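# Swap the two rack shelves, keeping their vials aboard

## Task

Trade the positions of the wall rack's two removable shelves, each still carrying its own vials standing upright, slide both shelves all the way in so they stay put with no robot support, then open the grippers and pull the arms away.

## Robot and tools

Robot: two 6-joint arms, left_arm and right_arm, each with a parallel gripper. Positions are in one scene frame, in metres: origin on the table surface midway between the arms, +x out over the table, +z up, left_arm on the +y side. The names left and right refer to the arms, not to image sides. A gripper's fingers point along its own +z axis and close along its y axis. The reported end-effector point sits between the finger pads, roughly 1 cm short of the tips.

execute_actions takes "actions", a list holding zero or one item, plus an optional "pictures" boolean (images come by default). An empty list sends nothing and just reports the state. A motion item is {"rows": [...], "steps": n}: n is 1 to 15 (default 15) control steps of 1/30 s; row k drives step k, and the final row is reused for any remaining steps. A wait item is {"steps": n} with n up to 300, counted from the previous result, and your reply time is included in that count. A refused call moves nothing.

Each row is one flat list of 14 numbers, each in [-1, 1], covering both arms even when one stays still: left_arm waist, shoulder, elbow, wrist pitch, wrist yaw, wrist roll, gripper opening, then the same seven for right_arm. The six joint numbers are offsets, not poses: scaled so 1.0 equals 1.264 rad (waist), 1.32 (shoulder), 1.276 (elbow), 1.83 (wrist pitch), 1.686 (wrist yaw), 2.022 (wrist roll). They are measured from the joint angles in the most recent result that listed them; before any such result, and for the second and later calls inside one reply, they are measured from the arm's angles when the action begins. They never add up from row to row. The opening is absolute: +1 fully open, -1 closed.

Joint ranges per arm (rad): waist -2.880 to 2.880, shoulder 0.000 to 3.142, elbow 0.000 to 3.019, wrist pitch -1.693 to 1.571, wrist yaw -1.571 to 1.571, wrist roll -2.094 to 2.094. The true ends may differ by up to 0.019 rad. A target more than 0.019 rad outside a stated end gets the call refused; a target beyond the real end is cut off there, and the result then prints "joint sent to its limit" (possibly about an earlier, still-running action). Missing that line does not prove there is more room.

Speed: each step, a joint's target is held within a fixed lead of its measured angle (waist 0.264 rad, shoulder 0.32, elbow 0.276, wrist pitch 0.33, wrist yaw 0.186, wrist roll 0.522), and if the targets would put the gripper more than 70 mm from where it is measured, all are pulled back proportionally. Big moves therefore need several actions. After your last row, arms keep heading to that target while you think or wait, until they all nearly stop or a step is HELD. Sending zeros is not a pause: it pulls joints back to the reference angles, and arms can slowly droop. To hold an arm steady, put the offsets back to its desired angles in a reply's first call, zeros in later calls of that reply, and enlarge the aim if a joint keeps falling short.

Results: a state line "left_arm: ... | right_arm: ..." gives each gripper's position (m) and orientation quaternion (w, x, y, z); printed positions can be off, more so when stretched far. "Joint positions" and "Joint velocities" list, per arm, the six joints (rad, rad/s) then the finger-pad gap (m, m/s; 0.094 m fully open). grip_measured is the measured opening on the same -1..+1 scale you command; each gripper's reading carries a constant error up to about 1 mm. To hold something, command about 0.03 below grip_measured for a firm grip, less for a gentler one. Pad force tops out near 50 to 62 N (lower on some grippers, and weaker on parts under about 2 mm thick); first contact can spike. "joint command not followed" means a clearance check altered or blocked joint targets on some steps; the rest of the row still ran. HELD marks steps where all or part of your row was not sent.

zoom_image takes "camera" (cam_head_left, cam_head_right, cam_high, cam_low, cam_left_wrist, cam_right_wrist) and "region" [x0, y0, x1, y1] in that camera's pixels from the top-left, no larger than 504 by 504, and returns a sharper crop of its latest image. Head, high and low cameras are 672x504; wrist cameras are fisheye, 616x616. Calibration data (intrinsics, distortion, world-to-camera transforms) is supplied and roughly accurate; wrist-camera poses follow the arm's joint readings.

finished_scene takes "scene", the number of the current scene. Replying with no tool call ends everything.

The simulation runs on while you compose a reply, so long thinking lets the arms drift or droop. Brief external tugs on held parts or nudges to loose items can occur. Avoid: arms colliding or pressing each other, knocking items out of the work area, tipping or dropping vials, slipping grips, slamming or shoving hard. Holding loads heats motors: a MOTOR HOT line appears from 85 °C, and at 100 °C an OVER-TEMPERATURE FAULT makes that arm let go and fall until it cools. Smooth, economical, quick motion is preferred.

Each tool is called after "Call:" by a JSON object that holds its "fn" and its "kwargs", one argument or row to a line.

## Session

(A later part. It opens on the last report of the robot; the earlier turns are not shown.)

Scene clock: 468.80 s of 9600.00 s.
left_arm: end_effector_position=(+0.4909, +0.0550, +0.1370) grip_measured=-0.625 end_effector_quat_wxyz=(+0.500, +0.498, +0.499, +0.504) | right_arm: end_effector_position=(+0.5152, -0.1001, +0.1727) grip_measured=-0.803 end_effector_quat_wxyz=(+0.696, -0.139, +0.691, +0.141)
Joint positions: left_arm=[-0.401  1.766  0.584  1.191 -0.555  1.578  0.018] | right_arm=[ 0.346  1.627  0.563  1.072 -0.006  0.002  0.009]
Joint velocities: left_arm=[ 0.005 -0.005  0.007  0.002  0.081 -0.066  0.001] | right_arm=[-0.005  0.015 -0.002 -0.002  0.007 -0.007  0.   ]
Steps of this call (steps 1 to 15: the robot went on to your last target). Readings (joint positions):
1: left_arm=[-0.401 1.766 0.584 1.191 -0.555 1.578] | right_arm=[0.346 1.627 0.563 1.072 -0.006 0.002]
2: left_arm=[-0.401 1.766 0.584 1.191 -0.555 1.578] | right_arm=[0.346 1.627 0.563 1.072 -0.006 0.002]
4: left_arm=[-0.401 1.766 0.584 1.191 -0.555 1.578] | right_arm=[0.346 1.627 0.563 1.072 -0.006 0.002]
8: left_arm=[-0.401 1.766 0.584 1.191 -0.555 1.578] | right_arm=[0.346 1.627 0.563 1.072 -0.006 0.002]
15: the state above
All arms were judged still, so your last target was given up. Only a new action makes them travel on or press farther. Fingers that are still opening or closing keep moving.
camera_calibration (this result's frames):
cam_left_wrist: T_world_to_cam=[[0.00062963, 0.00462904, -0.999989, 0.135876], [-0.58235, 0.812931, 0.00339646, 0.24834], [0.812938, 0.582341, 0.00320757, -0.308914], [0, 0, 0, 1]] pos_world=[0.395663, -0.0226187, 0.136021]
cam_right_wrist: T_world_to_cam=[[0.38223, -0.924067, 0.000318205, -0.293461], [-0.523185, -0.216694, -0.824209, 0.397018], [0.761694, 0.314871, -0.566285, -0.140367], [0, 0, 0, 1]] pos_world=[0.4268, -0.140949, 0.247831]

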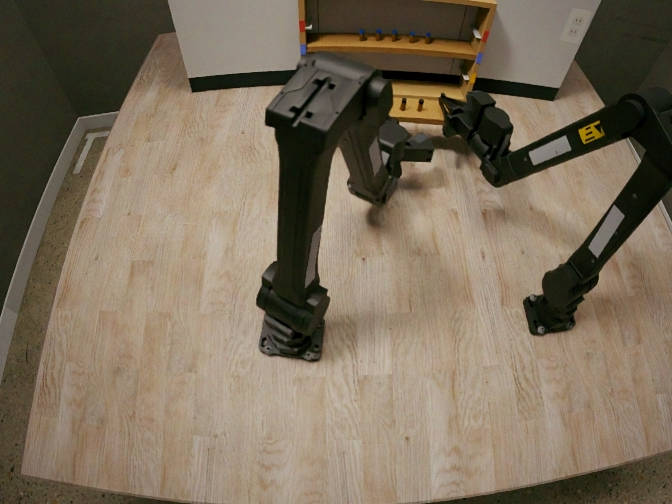

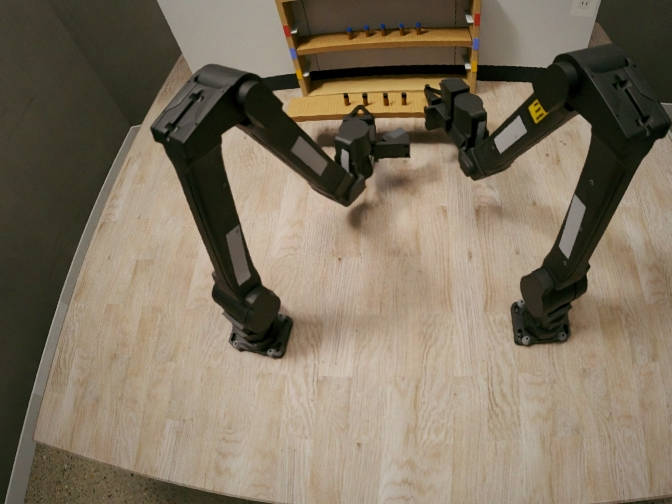

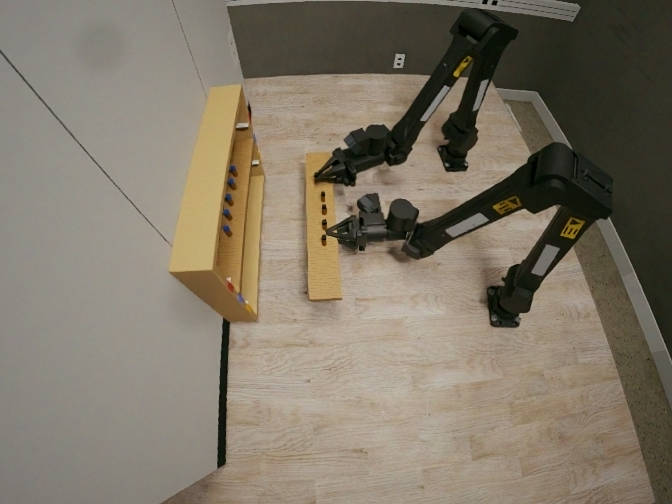

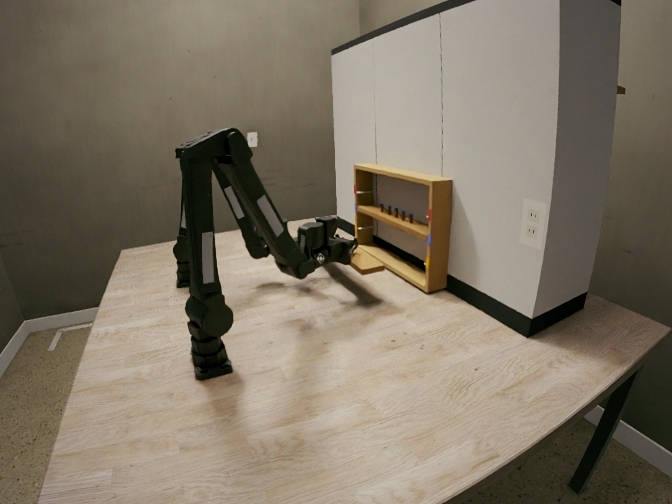

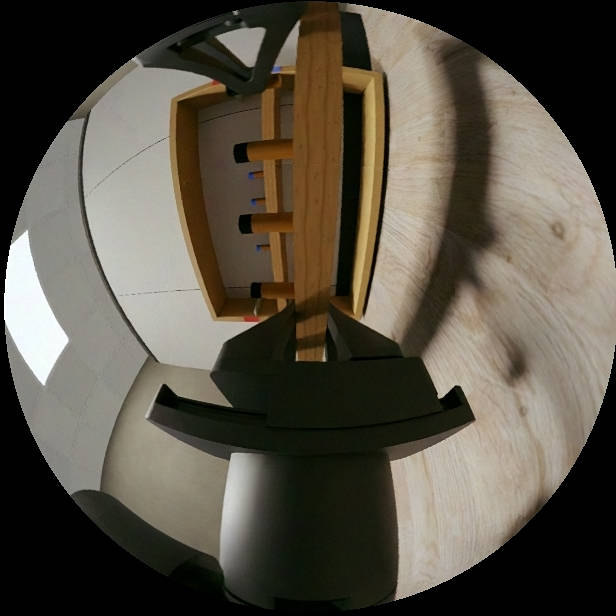

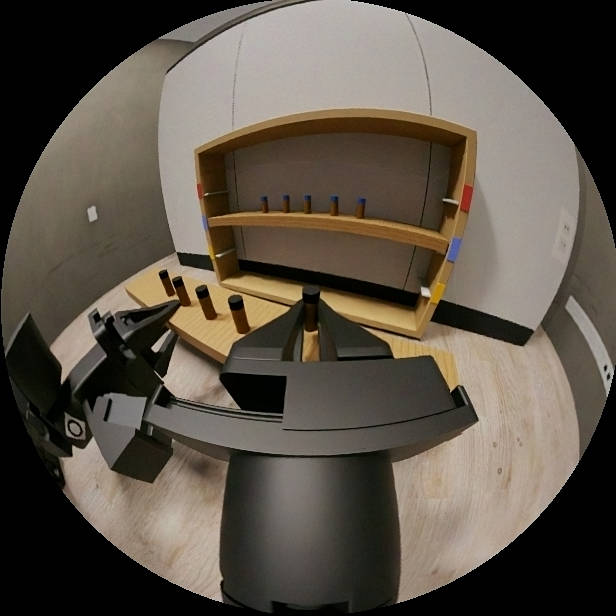

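Call:
{"fn": "execute_actions", "kwargs": {
  "actions": [
    {"rows":[[0,-0.025,0.025,0.018,0,-0.008,-0.66,0,-0.015,0.01,0,0,0,-0.82],[0,-0.025,0.025,0.018,0,-0.008,-0.66,0,-0.025,0.01,0,0,0,-0.82],[0,-0.025,0.025,0.018,0,-0.008,-0.66,0,-0.035,0.01,0,0,0,-0.82],[0,-0.025,0.025,0.018,0,-0.008,-0.66,0,-0.045,0.005,0.005,0,0,-0.82],[0,-0.025,0.025,0.018,0,-0.01,-0.66,0,-0.055,0,0.005,0,0,-0.82],[0,-0.025,0.025,0.018,0,-0.012,-0.66,0,-0.06,-0.007,0.01,0,0,-0.82],[0,-0.025,0.025,0.018,0,-0.014,-0.66,0,-0.065,-0.014,0.01,0,0,-0.82],[0,-0.025,0.025,0.018,0,-0.016,-0.66,0,-0.065,-0.021,0.012,0,0,-0.82],[0,-0.025,0.025,0.018,0,-0.017,-0.66,0,-0.065,-0.028,0.014,0,0,-0.82],[0,-0.025,0.025,0.018,0,-0.017,-0.66,0,-0.065,-0.035,0.016,0,0,-0.82],[0,-0.025,0.025,0.018,0,-0.017,-0.66,0,-0.065,-0.042,0.018,0,0,-0.82],[0,-0.025,0.025,0.018,0,-0.017,-0.66,0,-0.065,-0.049,0.018,0,0,-0.82],[0,-0.025,0.025,0.018,0,-0.017,-0.66,0,-0.065,-0.056,0.018,0,0,-0.82],[0,-0.025,0.025,0.018,0,-0.017,-0.66,0,-0.065,-0.062,0.018,0,0,-0.82]],"steps":15}
  ],
  "pictures": false
}}

Call:
{"fn": "execute_actions", "kwargs": {
  "actions": [
    {"steps":25}
  ]
}}

Call:
{"fn": "zoom_image", "kwargs": {
  "camera": "cam_left_wrist",
  "region": [170, 0, 350, 180]
}}

Scene clock: 476.47 s of 9600.00 s.
left_arm: end_effector_position=(+0.4909, +0.0550, +0.1370) grip_measured=-0.625 end_effector_quat_wxyz=(+0.500, +0.497, +0.499, +0.503) | right_arm: end_effector_position=(+0.4902, -0.1104, +0.1863) grip_measured=-0.803 end_effector_quat_wxyz=(+0.704, -0.137, +0.682, +0.143)
Joint positions: left_arm=[-0.401  1.766  0.584  1.191 -0.555  1.576  0.018] | right_arm=[ 0.346  1.548  0.493  1.089 -0.006  0.002  0.009]
Joint velocities: left_arm=[-0.005 -0.015  0.002 -0.017  0.022 -0.051  0.   ] | right_arm=[ 0.005 -0.015 -0.266 -0.002 -0.051 -0.022 -0.001]
Steps of this call (steps 1 to 90: nothing new was sent; then 4.17 s passed at rest; steps 91 to 105: all 15 steps of this action). Readings (joint positions):
91: left_arm=[-0.401 1.766 0.584 1.191 -0.555 1.580] | right_arm=[0.346 1.627 0.563 1.072 -0.006 0.002]
92: left_arm=[-0.401 1.766 0.584 1.191 -0.555 1.582] | right_arm=[0.346 1.626 0.563 1.072 -0.006 0.002]
94: left_arm=[-0.401 1.766 0.584 1.191 -0.555 1.582] | right_arm=[0.346 1.620 0.563 1.072 -0.006 0.002]
98: left_arm=[-0.401 1.766 0.584 1.191 -0.555 1.582] | right_arm=[0.346 1.580 0.554 1.072 -0.006 0.002]
105: the state above

Scene clock: 477.30 s of 9600.00 s.
left_arm: end_effector_position=(+0.4909, +0.0550, +0.1370) grip_measured=-0.625 end_effector_quat_wxyz=(+0.501, +0.497, +0.499, +0.503) | right_arm: end_effector_position=(+0.4856, -0.1124, +0.1797) grip_measured=-0.803 end_effector_quat_wxyz=(+0.699, -0.138, +0.687, +0.142)
Joint positions: left_arm=[-0.401  1.766  0.584  1.191 -0.555  1.575  0.018] | right_arm=[ 0.346  1.548  0.478  1.089 -0.006  0.002  0.009]
Joint velocities: left_arm=[-0.005 -0.015  0.002  0.002 -0.007 -0.066  0.002] | right_arm=[-0.005 -0.015 -0.012  0.017  0.007 -0.007  0.   ]
Steps of this call (steps 1 to 25: the robot went on to your last target). Readings (joint positions):
1: left_arm=[-0.401 1.766 0.584 1.191 -0.555 1.576] | right_arm=[0.346 1.548 0.485 1.089 -0.006 0.002]
2: left_arm=[-0.401 1.766 0.584 1.191 -0.555 1.576] | right_arm=[0.346 1.548 0.480 1.089 -0.006 0.002]
4: left_arm=[-0.401 1.766 0.584 1.191 -0.555 1.575] | right_arm=[0.346 1.548 0.478 1.089 -0.006 0.002]
8: left_arm=[-0.401 1.766 0.584 1.191 -0.555 1.575] | right_arm=[0.346 1.548 0.478 1.089 -0.006 0.002]
25: the state above
camera_calibration (this result's frames):
cam_left_wrist: T_world_to_cam=[[0.000643571, 0.00157736, -0.999999, 0.136038], [-0.582332, 0.812951, 0.000907542, 0.24867], [0.812951, 0.58233, 0.00144174, -0.308678], [0, 0, 0, 1]] pos_world=[0.395661, -0.0226191, 0.136257]
cam_right_wrist: T_world_to_cam=[[0.382227, -0.924068, 0.000319675, -0.293457], [-0.515605, -0.213559, -0.829785, 0.382361], [0.766847, 0.317002, -0.558083, -0.113769], [0, 0, 0, 1]] pos_world=[0.396558, -0.153453, 0.253879]

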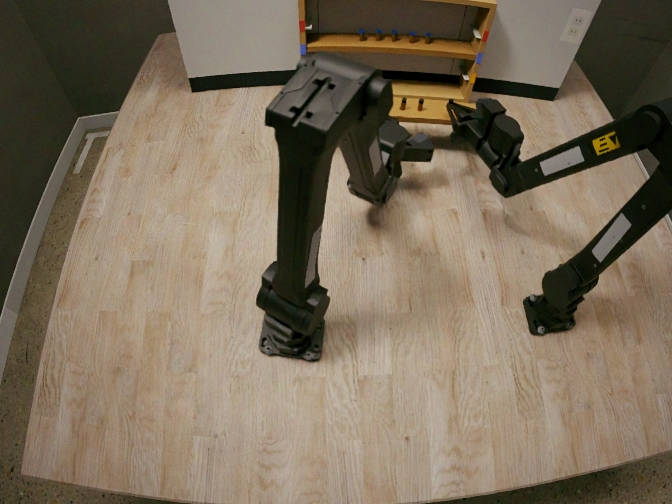

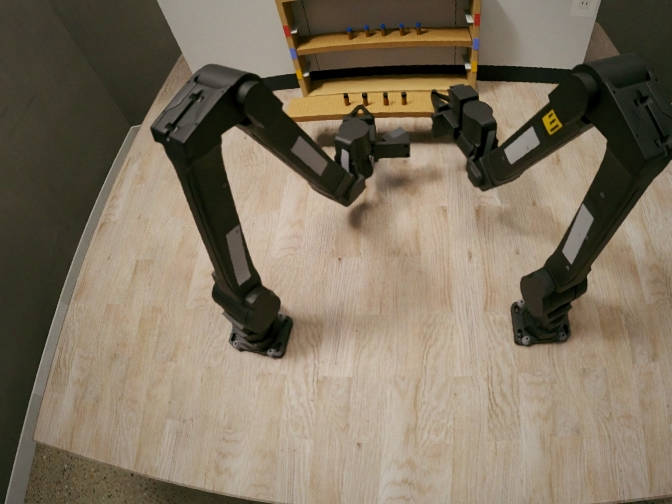

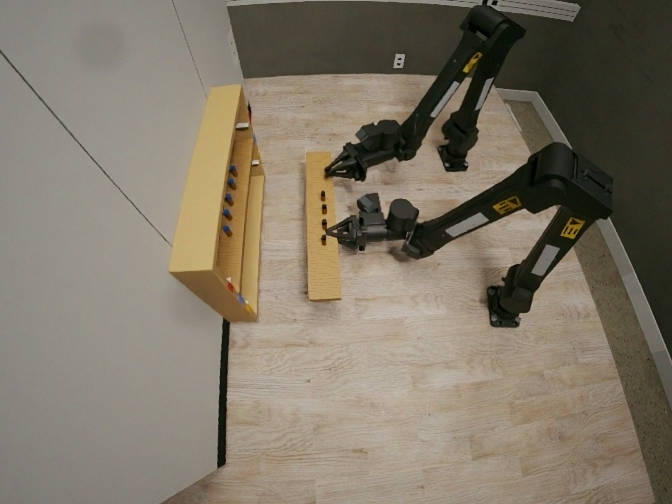

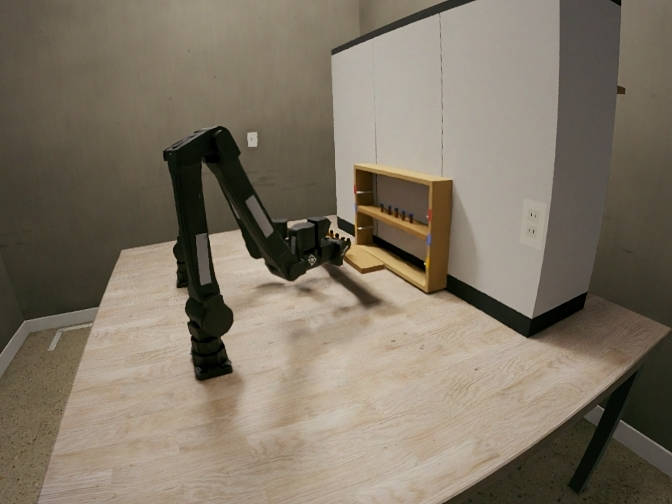

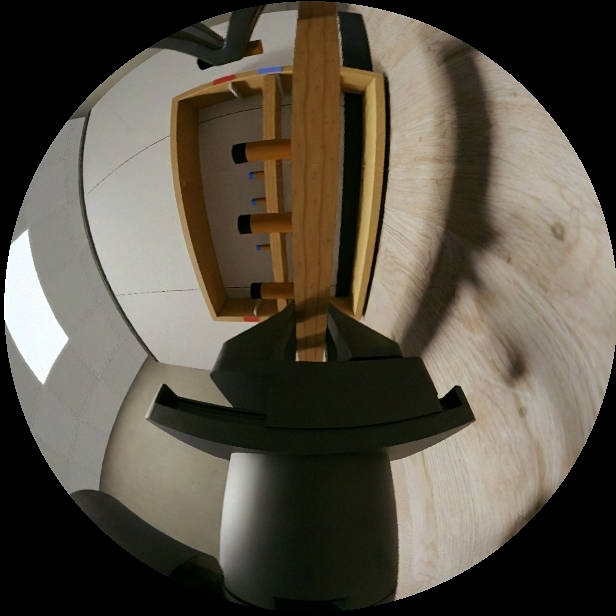

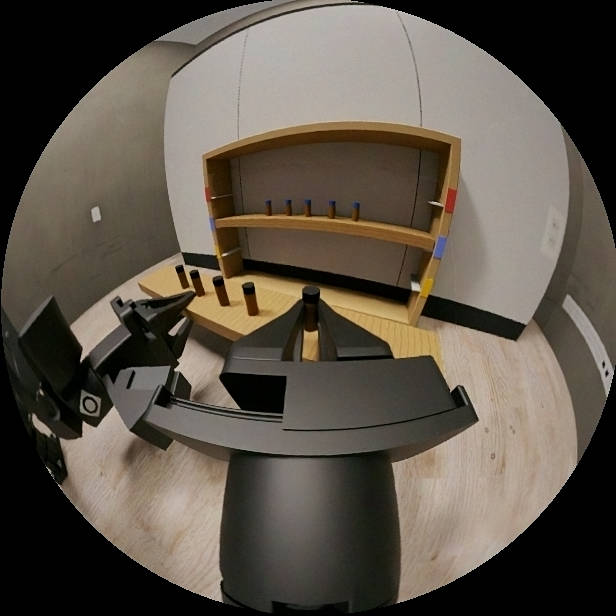

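Region (170, 0, 350, 180) of cam_left_wrist's 616x616 image, scaled by 2.800, with more detail than that image has.

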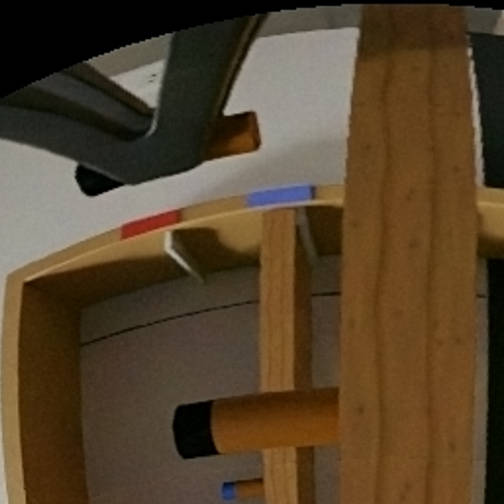

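Call:
{"fn": "execute_actions", "kwargs": {
  "actions": [
    {"rows":[[0,-0.025,0.025,0.018,0,-0.012,-0.66,0,0.01,0,0,0,0,-0.82],[0,-0.025,0.025,0.018,0,-0.016,-0.66,0,0.015,0,0,0,0,-0.82],[0,-0.025,0.025,0.018,0,-0.019,-0.66,0,0.02,0,0,0,0,-0.82],[0,-0.025,0.025,0.018,0,-0.019,-0.66,0,0.025,0,0,0,0,-0.82]],"steps":15}
  ],
  "pictures": false
}}

Call:
{"fn": "execute_actions", "kwargs": {
  "actions": [
    {"steps":20}
  ]
}}

Call:
{"fn": "zoom_image", "kwargs": {
  "camera": "cam_left_wrist",
  "region": [170, 0, 350, 180]
}}

Scene clock: 481.40 s of 9600.00 s.
left_arm: end_effector_position=(+0.4909, +0.0550, +0.1370) grip_measured=-0.625 end_effector_quat_wxyz=(+0.503, +0.495, +0.501, +0.501) | right_arm: end_effector_position=(+0.4866, -0.1120, +0.1679) grip_measured=-0.803 end_effector_quat_wxyz=(+0.691, -0.140, +0.695, +0.140)
Joint positions: left_arm=[-0.401  1.766  0.584  1.191 -0.555  1.568  0.018] | right_arm=[ 0.346  1.572  0.478  1.089 -0.006  0.002  0.009]
Joint velocities: left_arm=[-0.015 -0.024  0.012 -0.012  0.022 -0.007  0.   ] | right_arm=[-0.005 -0.005  0.007 -0.017  0.007 -0.051  0.001]
Steps of this call (steps 1 to 15: the robot went on to your last target; steps 16 to 90: nothing new was sent; then 0.60 s passed at rest; steps 91 to 105: all 15 steps of this action). Readings (joint positions):
91: left_arm=[-0.401 1.766 0.584 1.191 -0.555 1.575] | right_arm=[0.346 1.548 0.478 1.089 -0.006 0.002]
92: left_arm=[-0.401 1.766 0.584 1.191 -0.555 1.575] | right_arm=[0.346 1.549 0.478 1.089 -0.006 0.002]
94: left_arm=[-0.401 1.766 0.584 1.191 -0.555 1.572] | right_arm=[0.346 1.553 0.478 1.089 -0.006 0.002]
98: left_arm=[-0.401 1.766 0.584 1.191 -0.555 1.570] | right_arm=[0.346 1.569 0.478 1.089 -0.006 0.002]
105: the state above

Scene clock: 482.07 s of 9600.00 s.
left_arm: end_effector_position=(+0.4909, +0.0550, +0.1370) grip_measured=-0.625 end_effector_quat_wxyz=(+0.503, +0.495, +0.501, +0.501) | right_arm: end_effector_position=(+0.4866, -0.1120, +0.1679) grip_measured=-0.803 end_effector_quat_wxyz=(+0.691, -0.140, +0.695, +0.140)
Joint positions: left_arm=[-0.401  1.766  0.584  1.191 -0.555  1.568  0.018] | right_arm=[ 0.346  1.572  0.478  1.089 -0.006  0.002  0.009]
Joint velocities: left_arm=[-0.005  0.005 -0.012  0.007  0.007  0.051  0.001] | right_arm=[-0.015 -0.015  0.007 -0.027 -0.007 -0.095 -0.001]
Steps of this call (steps 1 to 15: the robot went on to your last target; steps 16 to 20: nothing new was sent). Readings (joint positions):
1: left_arm=[-0.401 1.766 0.584 1.191 -0.555 1.568] | right_arm=[0.346 1.572 0.478 1.089 -0.006 0.002]
2: left_arm=[-0.401 1.766 0.584 1.191 -0.555 1.568] | right_arm=[0.346 1.572 0.478 1.089 -0.006 0.002]
4: left_arm=[-0.401 1.766 0.584 1.191 -0.555 1.568] | right_arm=[0.346 1.572 0.478 1.089 -0.006 0.002]
8: left_arm=[-0.401 1.766 0.584 1.191 -0.555 1.568] | right_arm=[0.346 1.572 0.478 1.089 -0.006 0.002]
20: the state above
All arms were judged still, so your last target was given up. Only a new action makes them travel on or press farther. Fingers that are still opening or closing keep moving.
camera_calibration (this result's frames):
cam_left_wrist: T_world_to_cam=[[0.000674685, -0.00528895, -0.999986, 0.136399], [-0.58229, 0.812968, -0.00469267, 0.249416], [0.812981, 0.582285, -0.00253121, -0.308146], [0, 0, 0, 1]] pos_world=[0.395657, -0.0226175, 0.136787]
cam_right_wrist: T_world_to_cam=[[0.382234, -0.924065, 0.000316059, -0.293456], [-0.533884, -0.221117, -0.816135, 0.378944], [0.754232, 0.311786, -0.577862, -0.112315], [0, 0, 0, 1]] pos_world=[0.399193, -0.152363, 0.244459]

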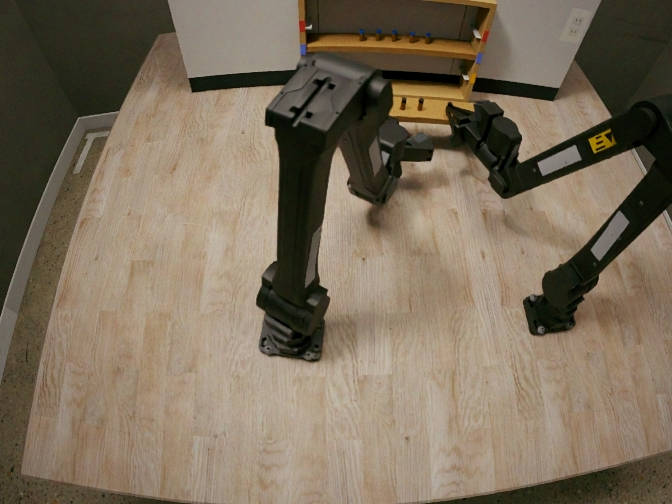

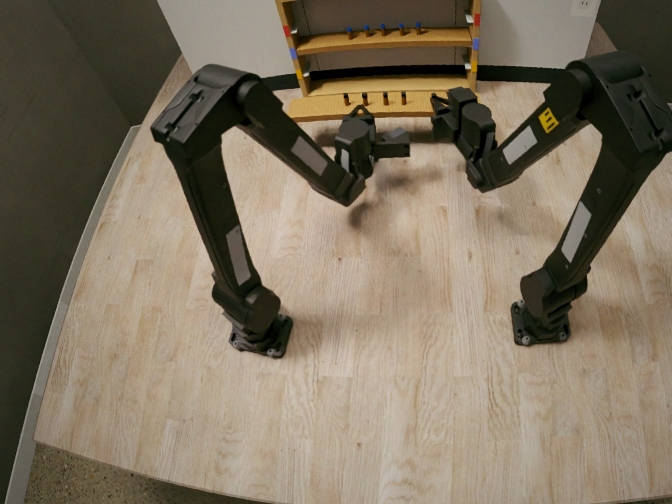

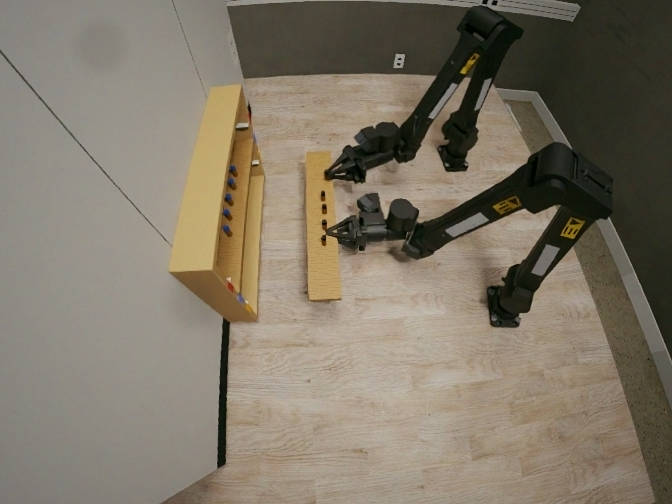

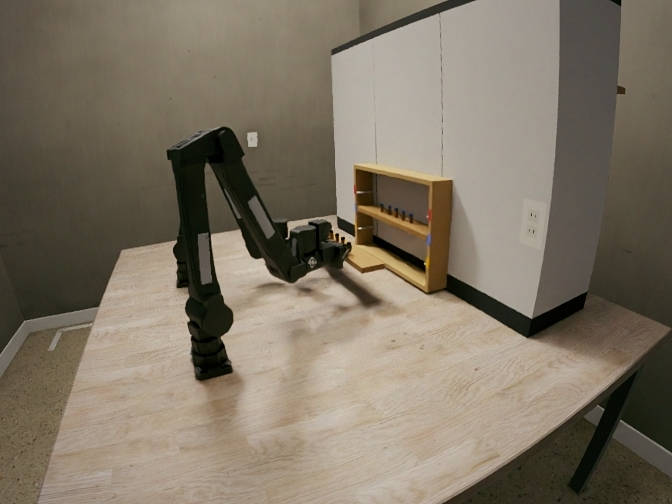

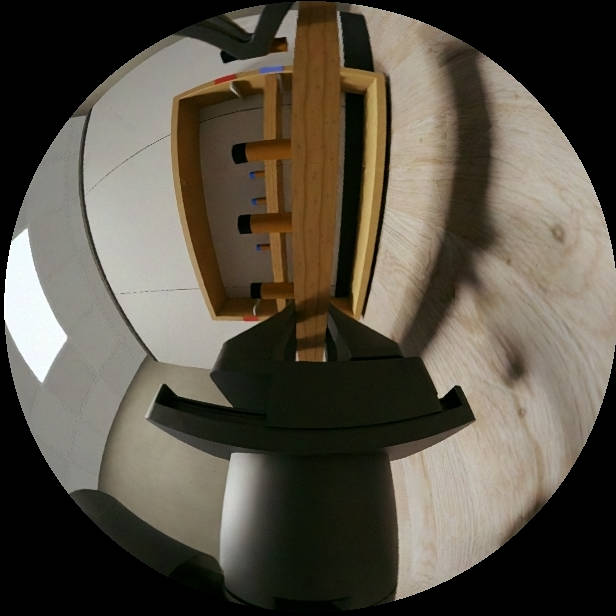

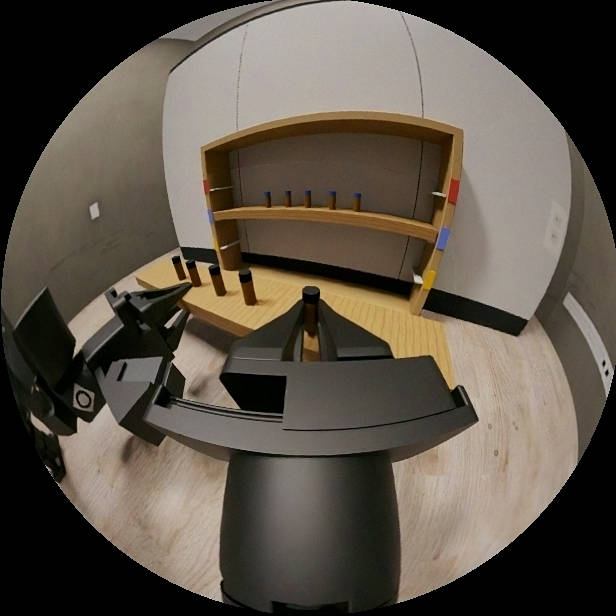

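Region (170, 0, 350, 180) of cam_left_wrist's 616x616 image, scaled by 2.800, with more detail than that image has.

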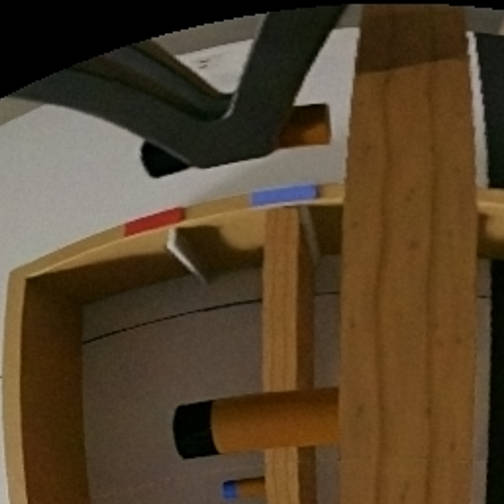

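Call:
{"fn": "execute_actions", "kwargs": {
  "actions": [
    {"rows":[[0,-0.025,0.025,0.018,0,-0.01,-0.66,0,0.008,0,0,0,0,-0.82],[0,-0.025,0.025,0.018,0,-0.01,-0.66,0,0.011,0,0,0,0,-0.82],[0,-0.025,0.025,0.018,0,-0.01,-0.66,0,0.014,0,0,0,0,-0.82]],"steps":15}
  ]
}}

Call:
{"fn": "zoom_image", "kwargs": {
  "camera": "cam_left_wrist",
  "region": [170, 0, 350, 180]
}}

Scene clock: 485.30 s of 9600.00 s.
left_arm: end_effector_position=(+0.4909, +0.0550, +0.1370) grip_measured=-0.625 end_effector_quat_wxyz=(+0.503, +0.495, +0.501, +0.501) | right_arm: end_effector_position=(+0.4868, -0.1119, +0.1651) grip_measured=-0.803 end_effector_quat_wxyz=(+0.689, -0.140, +0.697, +0.140)
Joint positions: left_arm=[-0.401  1.766  0.584  1.191 -0.555  1.568  0.018] | right_arm=[ 0.346  1.578  0.478  1.089 -0.006  0.002  0.009]
Joint velocities: left_arm=[-0.024 -0.005 -0.007 -0.022  0.081  0.022  0.   ] | right_arm=[-0.005 -0.015 -0.002 -0.017 -0.037  0.066  0.   ]
Steps of this call (steps 1 to 82: nothing new was sent; steps 83 to 97: all 15 steps of this action). Readings (joint positions):
83: left_arm=[-0.401 1.766 0.584 1.191 -0.555 1.568] | right_arm=[0.346 1.572 0.478 1.089 -0.006 0.002]
84: left_arm=[-0.401 1.766 0.584 1.191 -0.555 1.568] | right_arm=[0.346 1.572 0.478 1.089 -0.006 0.002]
86: left_arm=[-0.401 1.766 0.584 1.191 -0.555 1.568] | right_arm=[0.346 1.574 0.478 1.089 -0.006 0.002]
90: left_arm=[-0.401 1.766 0.584 1.191 -0.555 1.568] | right_arm=[0.346 1.577 0.478 1.089 -0.006 0.002]
97: the state above
camera_calibration (this result's frames):
cam_left_wrist: T_world_to_cam=[[0.000674685, -0.00528895, -0.999986, 0.136399], [-0.58229, 0.812968, -0.00469267, 0.249416], [0.812981, 0.582285, -0.00253121, -0.308146], [0, 0, 0, 1]] pos_world=[0.395657, -0.0226175, 0.136787]
cam_right_wrist: T_world_to_cam=[[0.382236, -0.924065, 0.00031517, -0.293456], [-0.538191, -0.222898, -0.812815, 0.378125], [0.751164, 0.310517, -0.582522, -0.111981], [0, 0, 0, 1]] pos_world=[0.399789, -0.152117, 0.242207]

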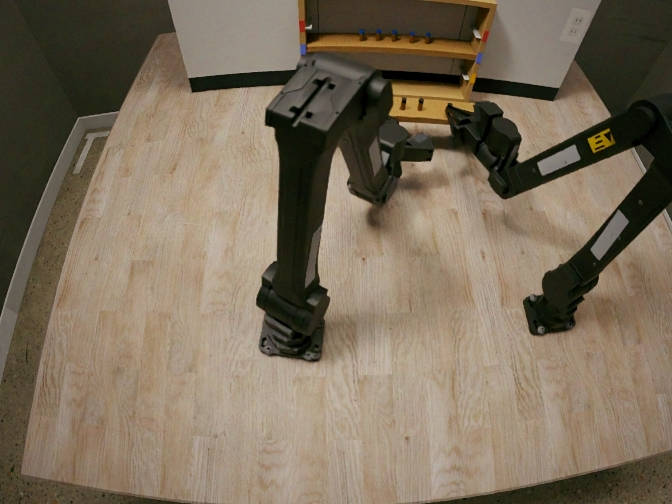

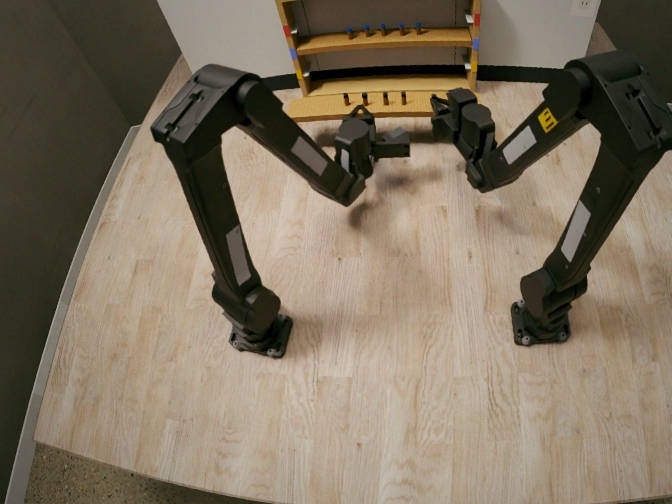

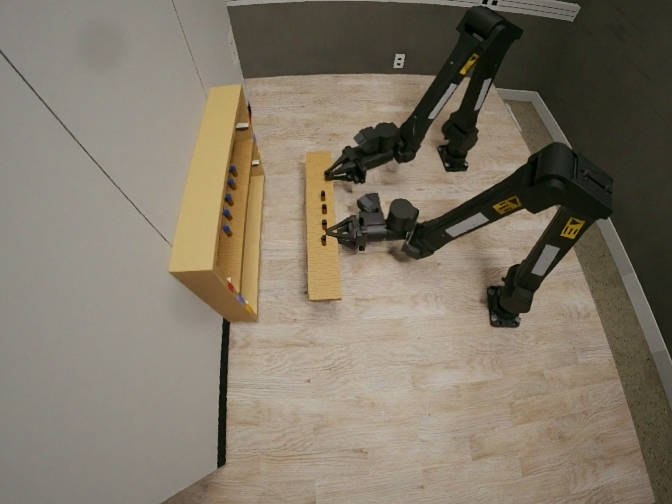

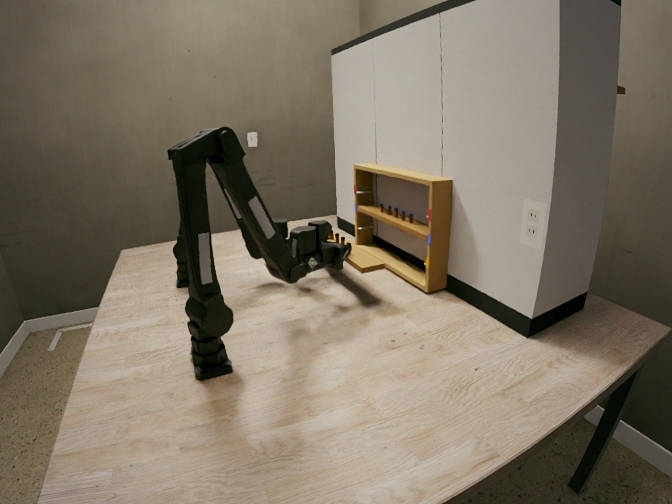

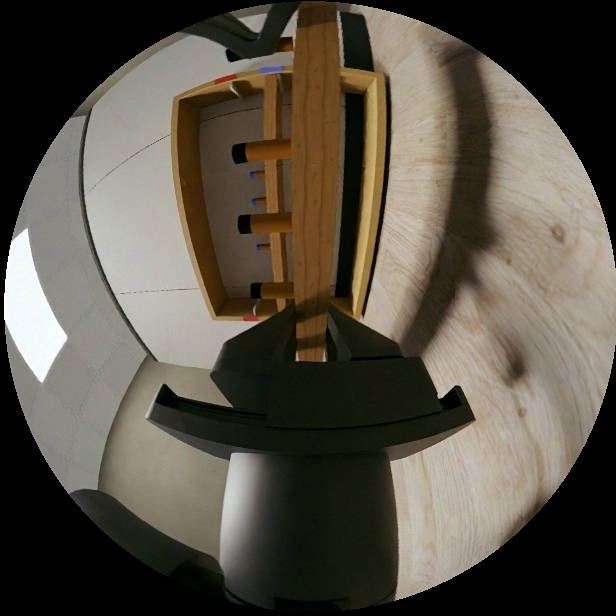

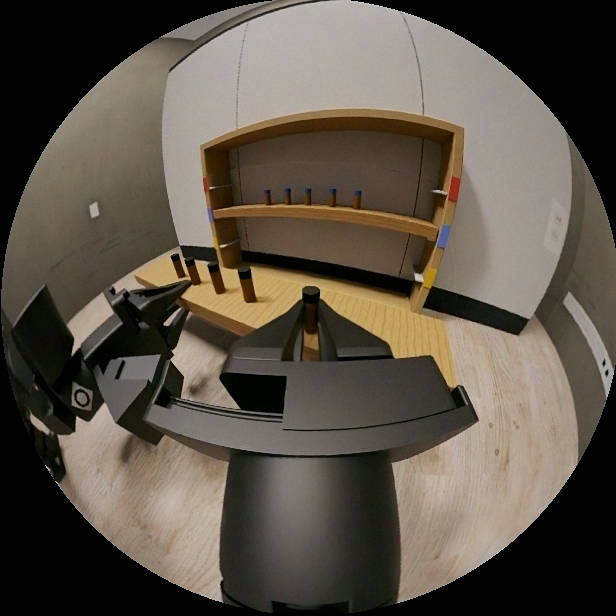

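Region (170, 0, 350, 180) of cam_left_wrist's 616x616 image, scaled by 2.800, with more detail than that image has.

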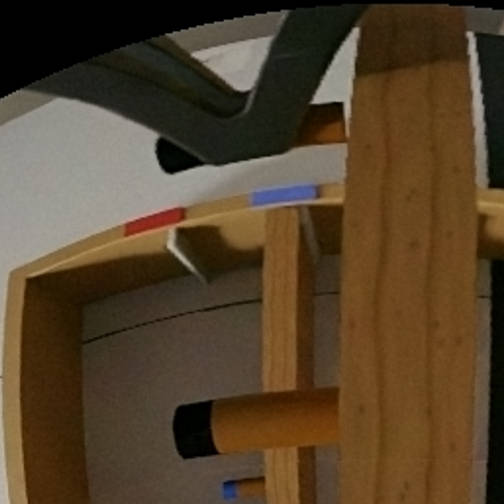

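~2 mm more, then release.

Call:
{"fn": "execute_actions", "kwargs": {
  "actions": [
    {"rows":[[0,-0.025,0.025,0.018,0,-0.01,-0.66,0,0.008,0,0,0,0,-0.82],[0,-0.025,0.025,0.018,0,-0.01,-0.66,0,0.011,0,0,0,0,-0.82],[0,-0.025,0.025,0.018,0,-0.01,-0.66,0,0.013,0,0,0,0,-0.82],[0,-0.025,0.025,0.018,0,-0.01,-0.66,0,0.013,0,0,0,0,-0.82],[0,-0.025,0.025,0.018,0,-0.01,-0.66,0,0.013,0,0,0,0,-0.82],[0,-0.025,0.025,0.018,0,-0.01,-0.66,0,0.013,0,0,0,0,-0.82],[0,-0.025,0.025,0.018,0,-0.01,-0.66,0,0.013,0,0,0,0,-0.82],[0,-0.025,0.025,0.018,0,-0.01,-0.66,0,0.013,0,0,0,0,-0.82],[0,-0.025,0.025,0.018,0,-0.01,-0.66,0,0.013,0,0,0,0,-0.82],[0,-0.025,0.025,0.018,0,-0.01,-0.66,0,0.013,0,0,0,0,-0.79],[0,-0.025,0.025,0.018,0,-0.01,-0.66,0,0.013,0,0,0,0,-0.77],[0,-0.025,0.025,0.018,0,-0.01,-0.66,0,0.013,0,0,0,0,-0.75],[0,-0.025,0.025,0.018,0,-0.01,-0.66,0,0.013,0,0,0,0,-0.7],[0,-0.025,0.025,0.018,0,-0.01,-0.66,0,0.013,0,0,0,0,-0.6],[0,-0.025,0.025,0.018,0,-0.01,-0.66,0,0.013,0,0,0,0,-0.5]]}
  ],
  "pictures": false
}}

Call:
{"fn": "execute_actions", "kwargs": {
  "actions": [
    {"steps":20}
  ]
}}

Scene clock: 494.83 s of 9600.00 s.
left_arm: end_effector_position=(+0.4909, +0.0550, +0.1370) grip_measured=-0.625 end_effector_quat_wxyz=(+0.503, +0.495, +0.501, +0.501) | right_arm: end_effector_position=(+0.4869, -0.1118, +0.1631) grip_measured=-0.550 end_effector_quat_wxyz=(+0.687, -0.140, +0.699, +0.139)
Joint positions: left_arm=[-0.401  1.766  0.584  1.191 -0.555  1.568  0.018] | right_arm=[ 0.346  1.582  0.478  1.089 -0.006  0.002  0.021]
Joint velocities: left_arm=[-0.015 -0.015 -0.002 -0.007 -0.051  0.037 -0.001] | right_arm=[-0.005 -0.005  0.007 -0.002  0.037  0.095  0.099]
Steps of this call (steps 1 to 15: the robot went on to your last target; steps 16 to 90: nothing new was sent; then 6.03 s passed at rest; steps 91 to 105: all 15 steps of this action). Readings (joint positions):
91: left_arm=[-0.401 1.766 0.584 1.191 -0.555 1.568] | right_arm=[0.346 1.578 0.478 1.089 -0.006 0.002]
92: left_arm=[-0.401 1.766 0.584 1.191 -0.555 1.568] | right_arm=[0.346 1.578 0.478 1.089 -0.006 0.002]
94: left_arm=[-0.401 1.766 0.584 1.191 -0.555 1.568] | right_arm=[0.346 1.579 0.478 1.089 -0.006 0.002]
98: left_arm=[-0.401 1.766 0.584 1.191 -0.555 1.568] | right_arm=[0.346 1.582 0.478 1.089 -0.006 0.002]
105: the state above

Scene clock: 495.50 s of 9600.00 s.
left_arm: end_effector_position=(+0.4909, +0.0550, +0.1370) grip_measured=-0.625 end_effector_quat_wxyz=(+0.503, +0.495, +0.501, +0.501) | right_arm: end_effector_position=(+0.4869, -0.1118, +0.1631) grip_measured=-0.502 end_effector_quat_wxyz=(+0.687, -0.140, +0.699, +0.139)
Joint positions: left_arm=[-0.401  1.766  0.584  1.191 -0.555  1.568  0.018] | right_arm=[ 0.346  1.582  0.478  1.089 -0.006  0.002  0.023]
Joint velocities: left_arm=[-0.024 -0.015  0.012  0.002 -0.037  0.022 -0.   ] | right_arm=[-0.005 -0.015 -0.002 -0.017  0.007 -0.022 -0.   ]
Steps of this call (steps 1 to 15: the robot went on to your last target; steps 16 to 20: nothing new was sent). Readings (joint positions):
1: left_arm=[-0.401 1.766 0.584 1.191 -0.555 1.568] | right_arm=[0.346 1.582 0.478 1.089 -0.006 0.002]
2: left_arm=[-0.401 1.766 0.584 1.191 -0.555 1.568] | right_arm=[0.346 1.582 0.478 1.089 -0.006 0.002]
4: left_arm=[-0.401 1.766 0.584 1.191 -0.555 1.568] | right_arm=[0.346 1.582 0.478 1.089 -0.006 0.002]
8: left_arm=[-0.401 1.766 0.584 1.191 -0.555 1.568] | right_arm=[0.346 1.582 0.478 1.089 -0.006 0.002]
20: the state above
All arms were judged still, so your last target was given up. Only a new action makes them travel on or press farther. Fingers that are still opening or closing keep moving.
camera_calibration (this result's frames):
cam_left_wrist: T_world_to_cam=[[0.000674685, -0.00528895, -0.999986, 0.136399], [-0.58229, 0.812968, -0.00469267, 0.249416], [0.812981, 0.582285, -0.00253121, -0.308146], [0, 0, 0, 1]] pos_world=[0.395657, -0.0226175, 0.136787]
cam_right_wrist: T_world_to_cam=[[0.382237, -0.924064, 0.000314513, -0.293455], [-0.541338, -0.224199, -0.810363, 0.377524], [0.748898, 0.30958, -0.585928, -0.111739], [0, 0, 0, 1]] pos_world=[0.400219, -0.151939, 0.240552]

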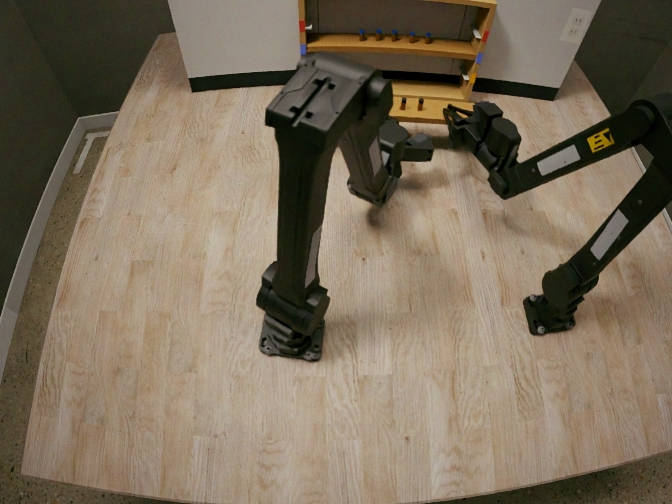

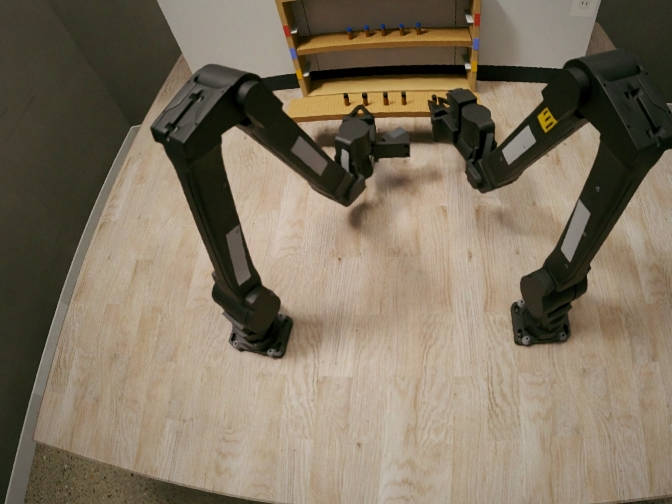

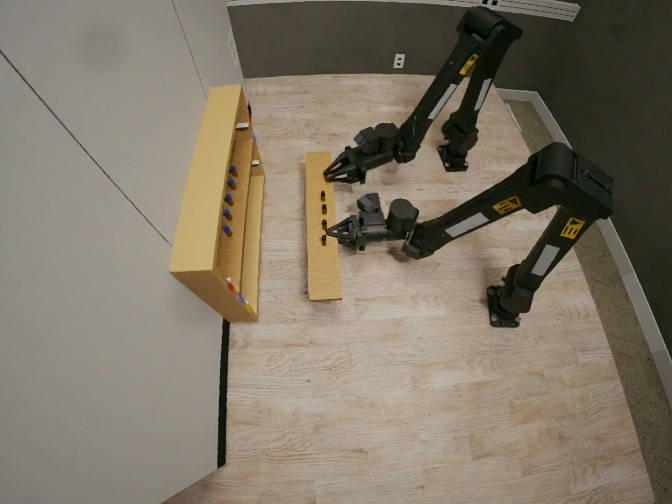

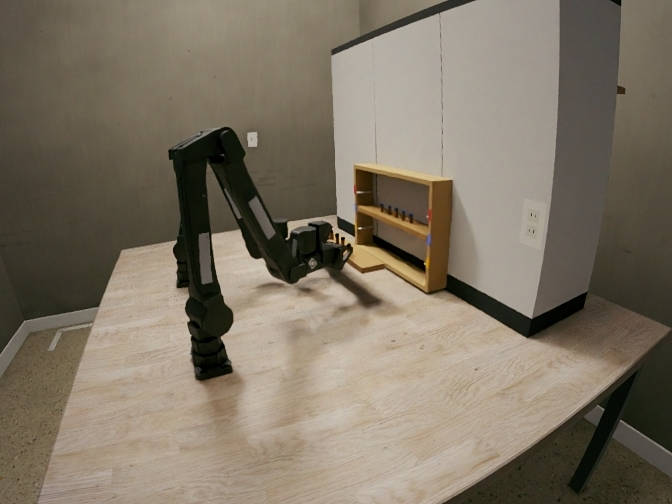

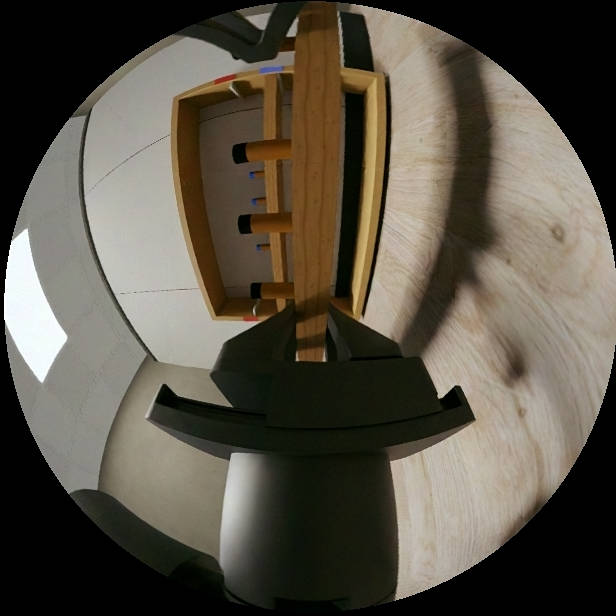

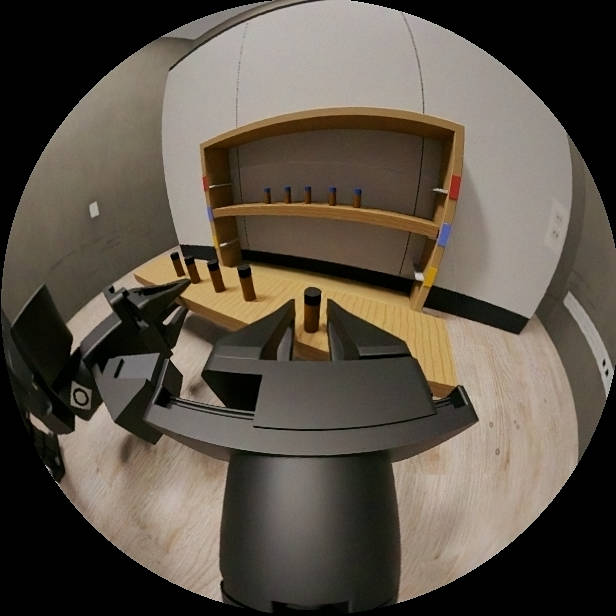

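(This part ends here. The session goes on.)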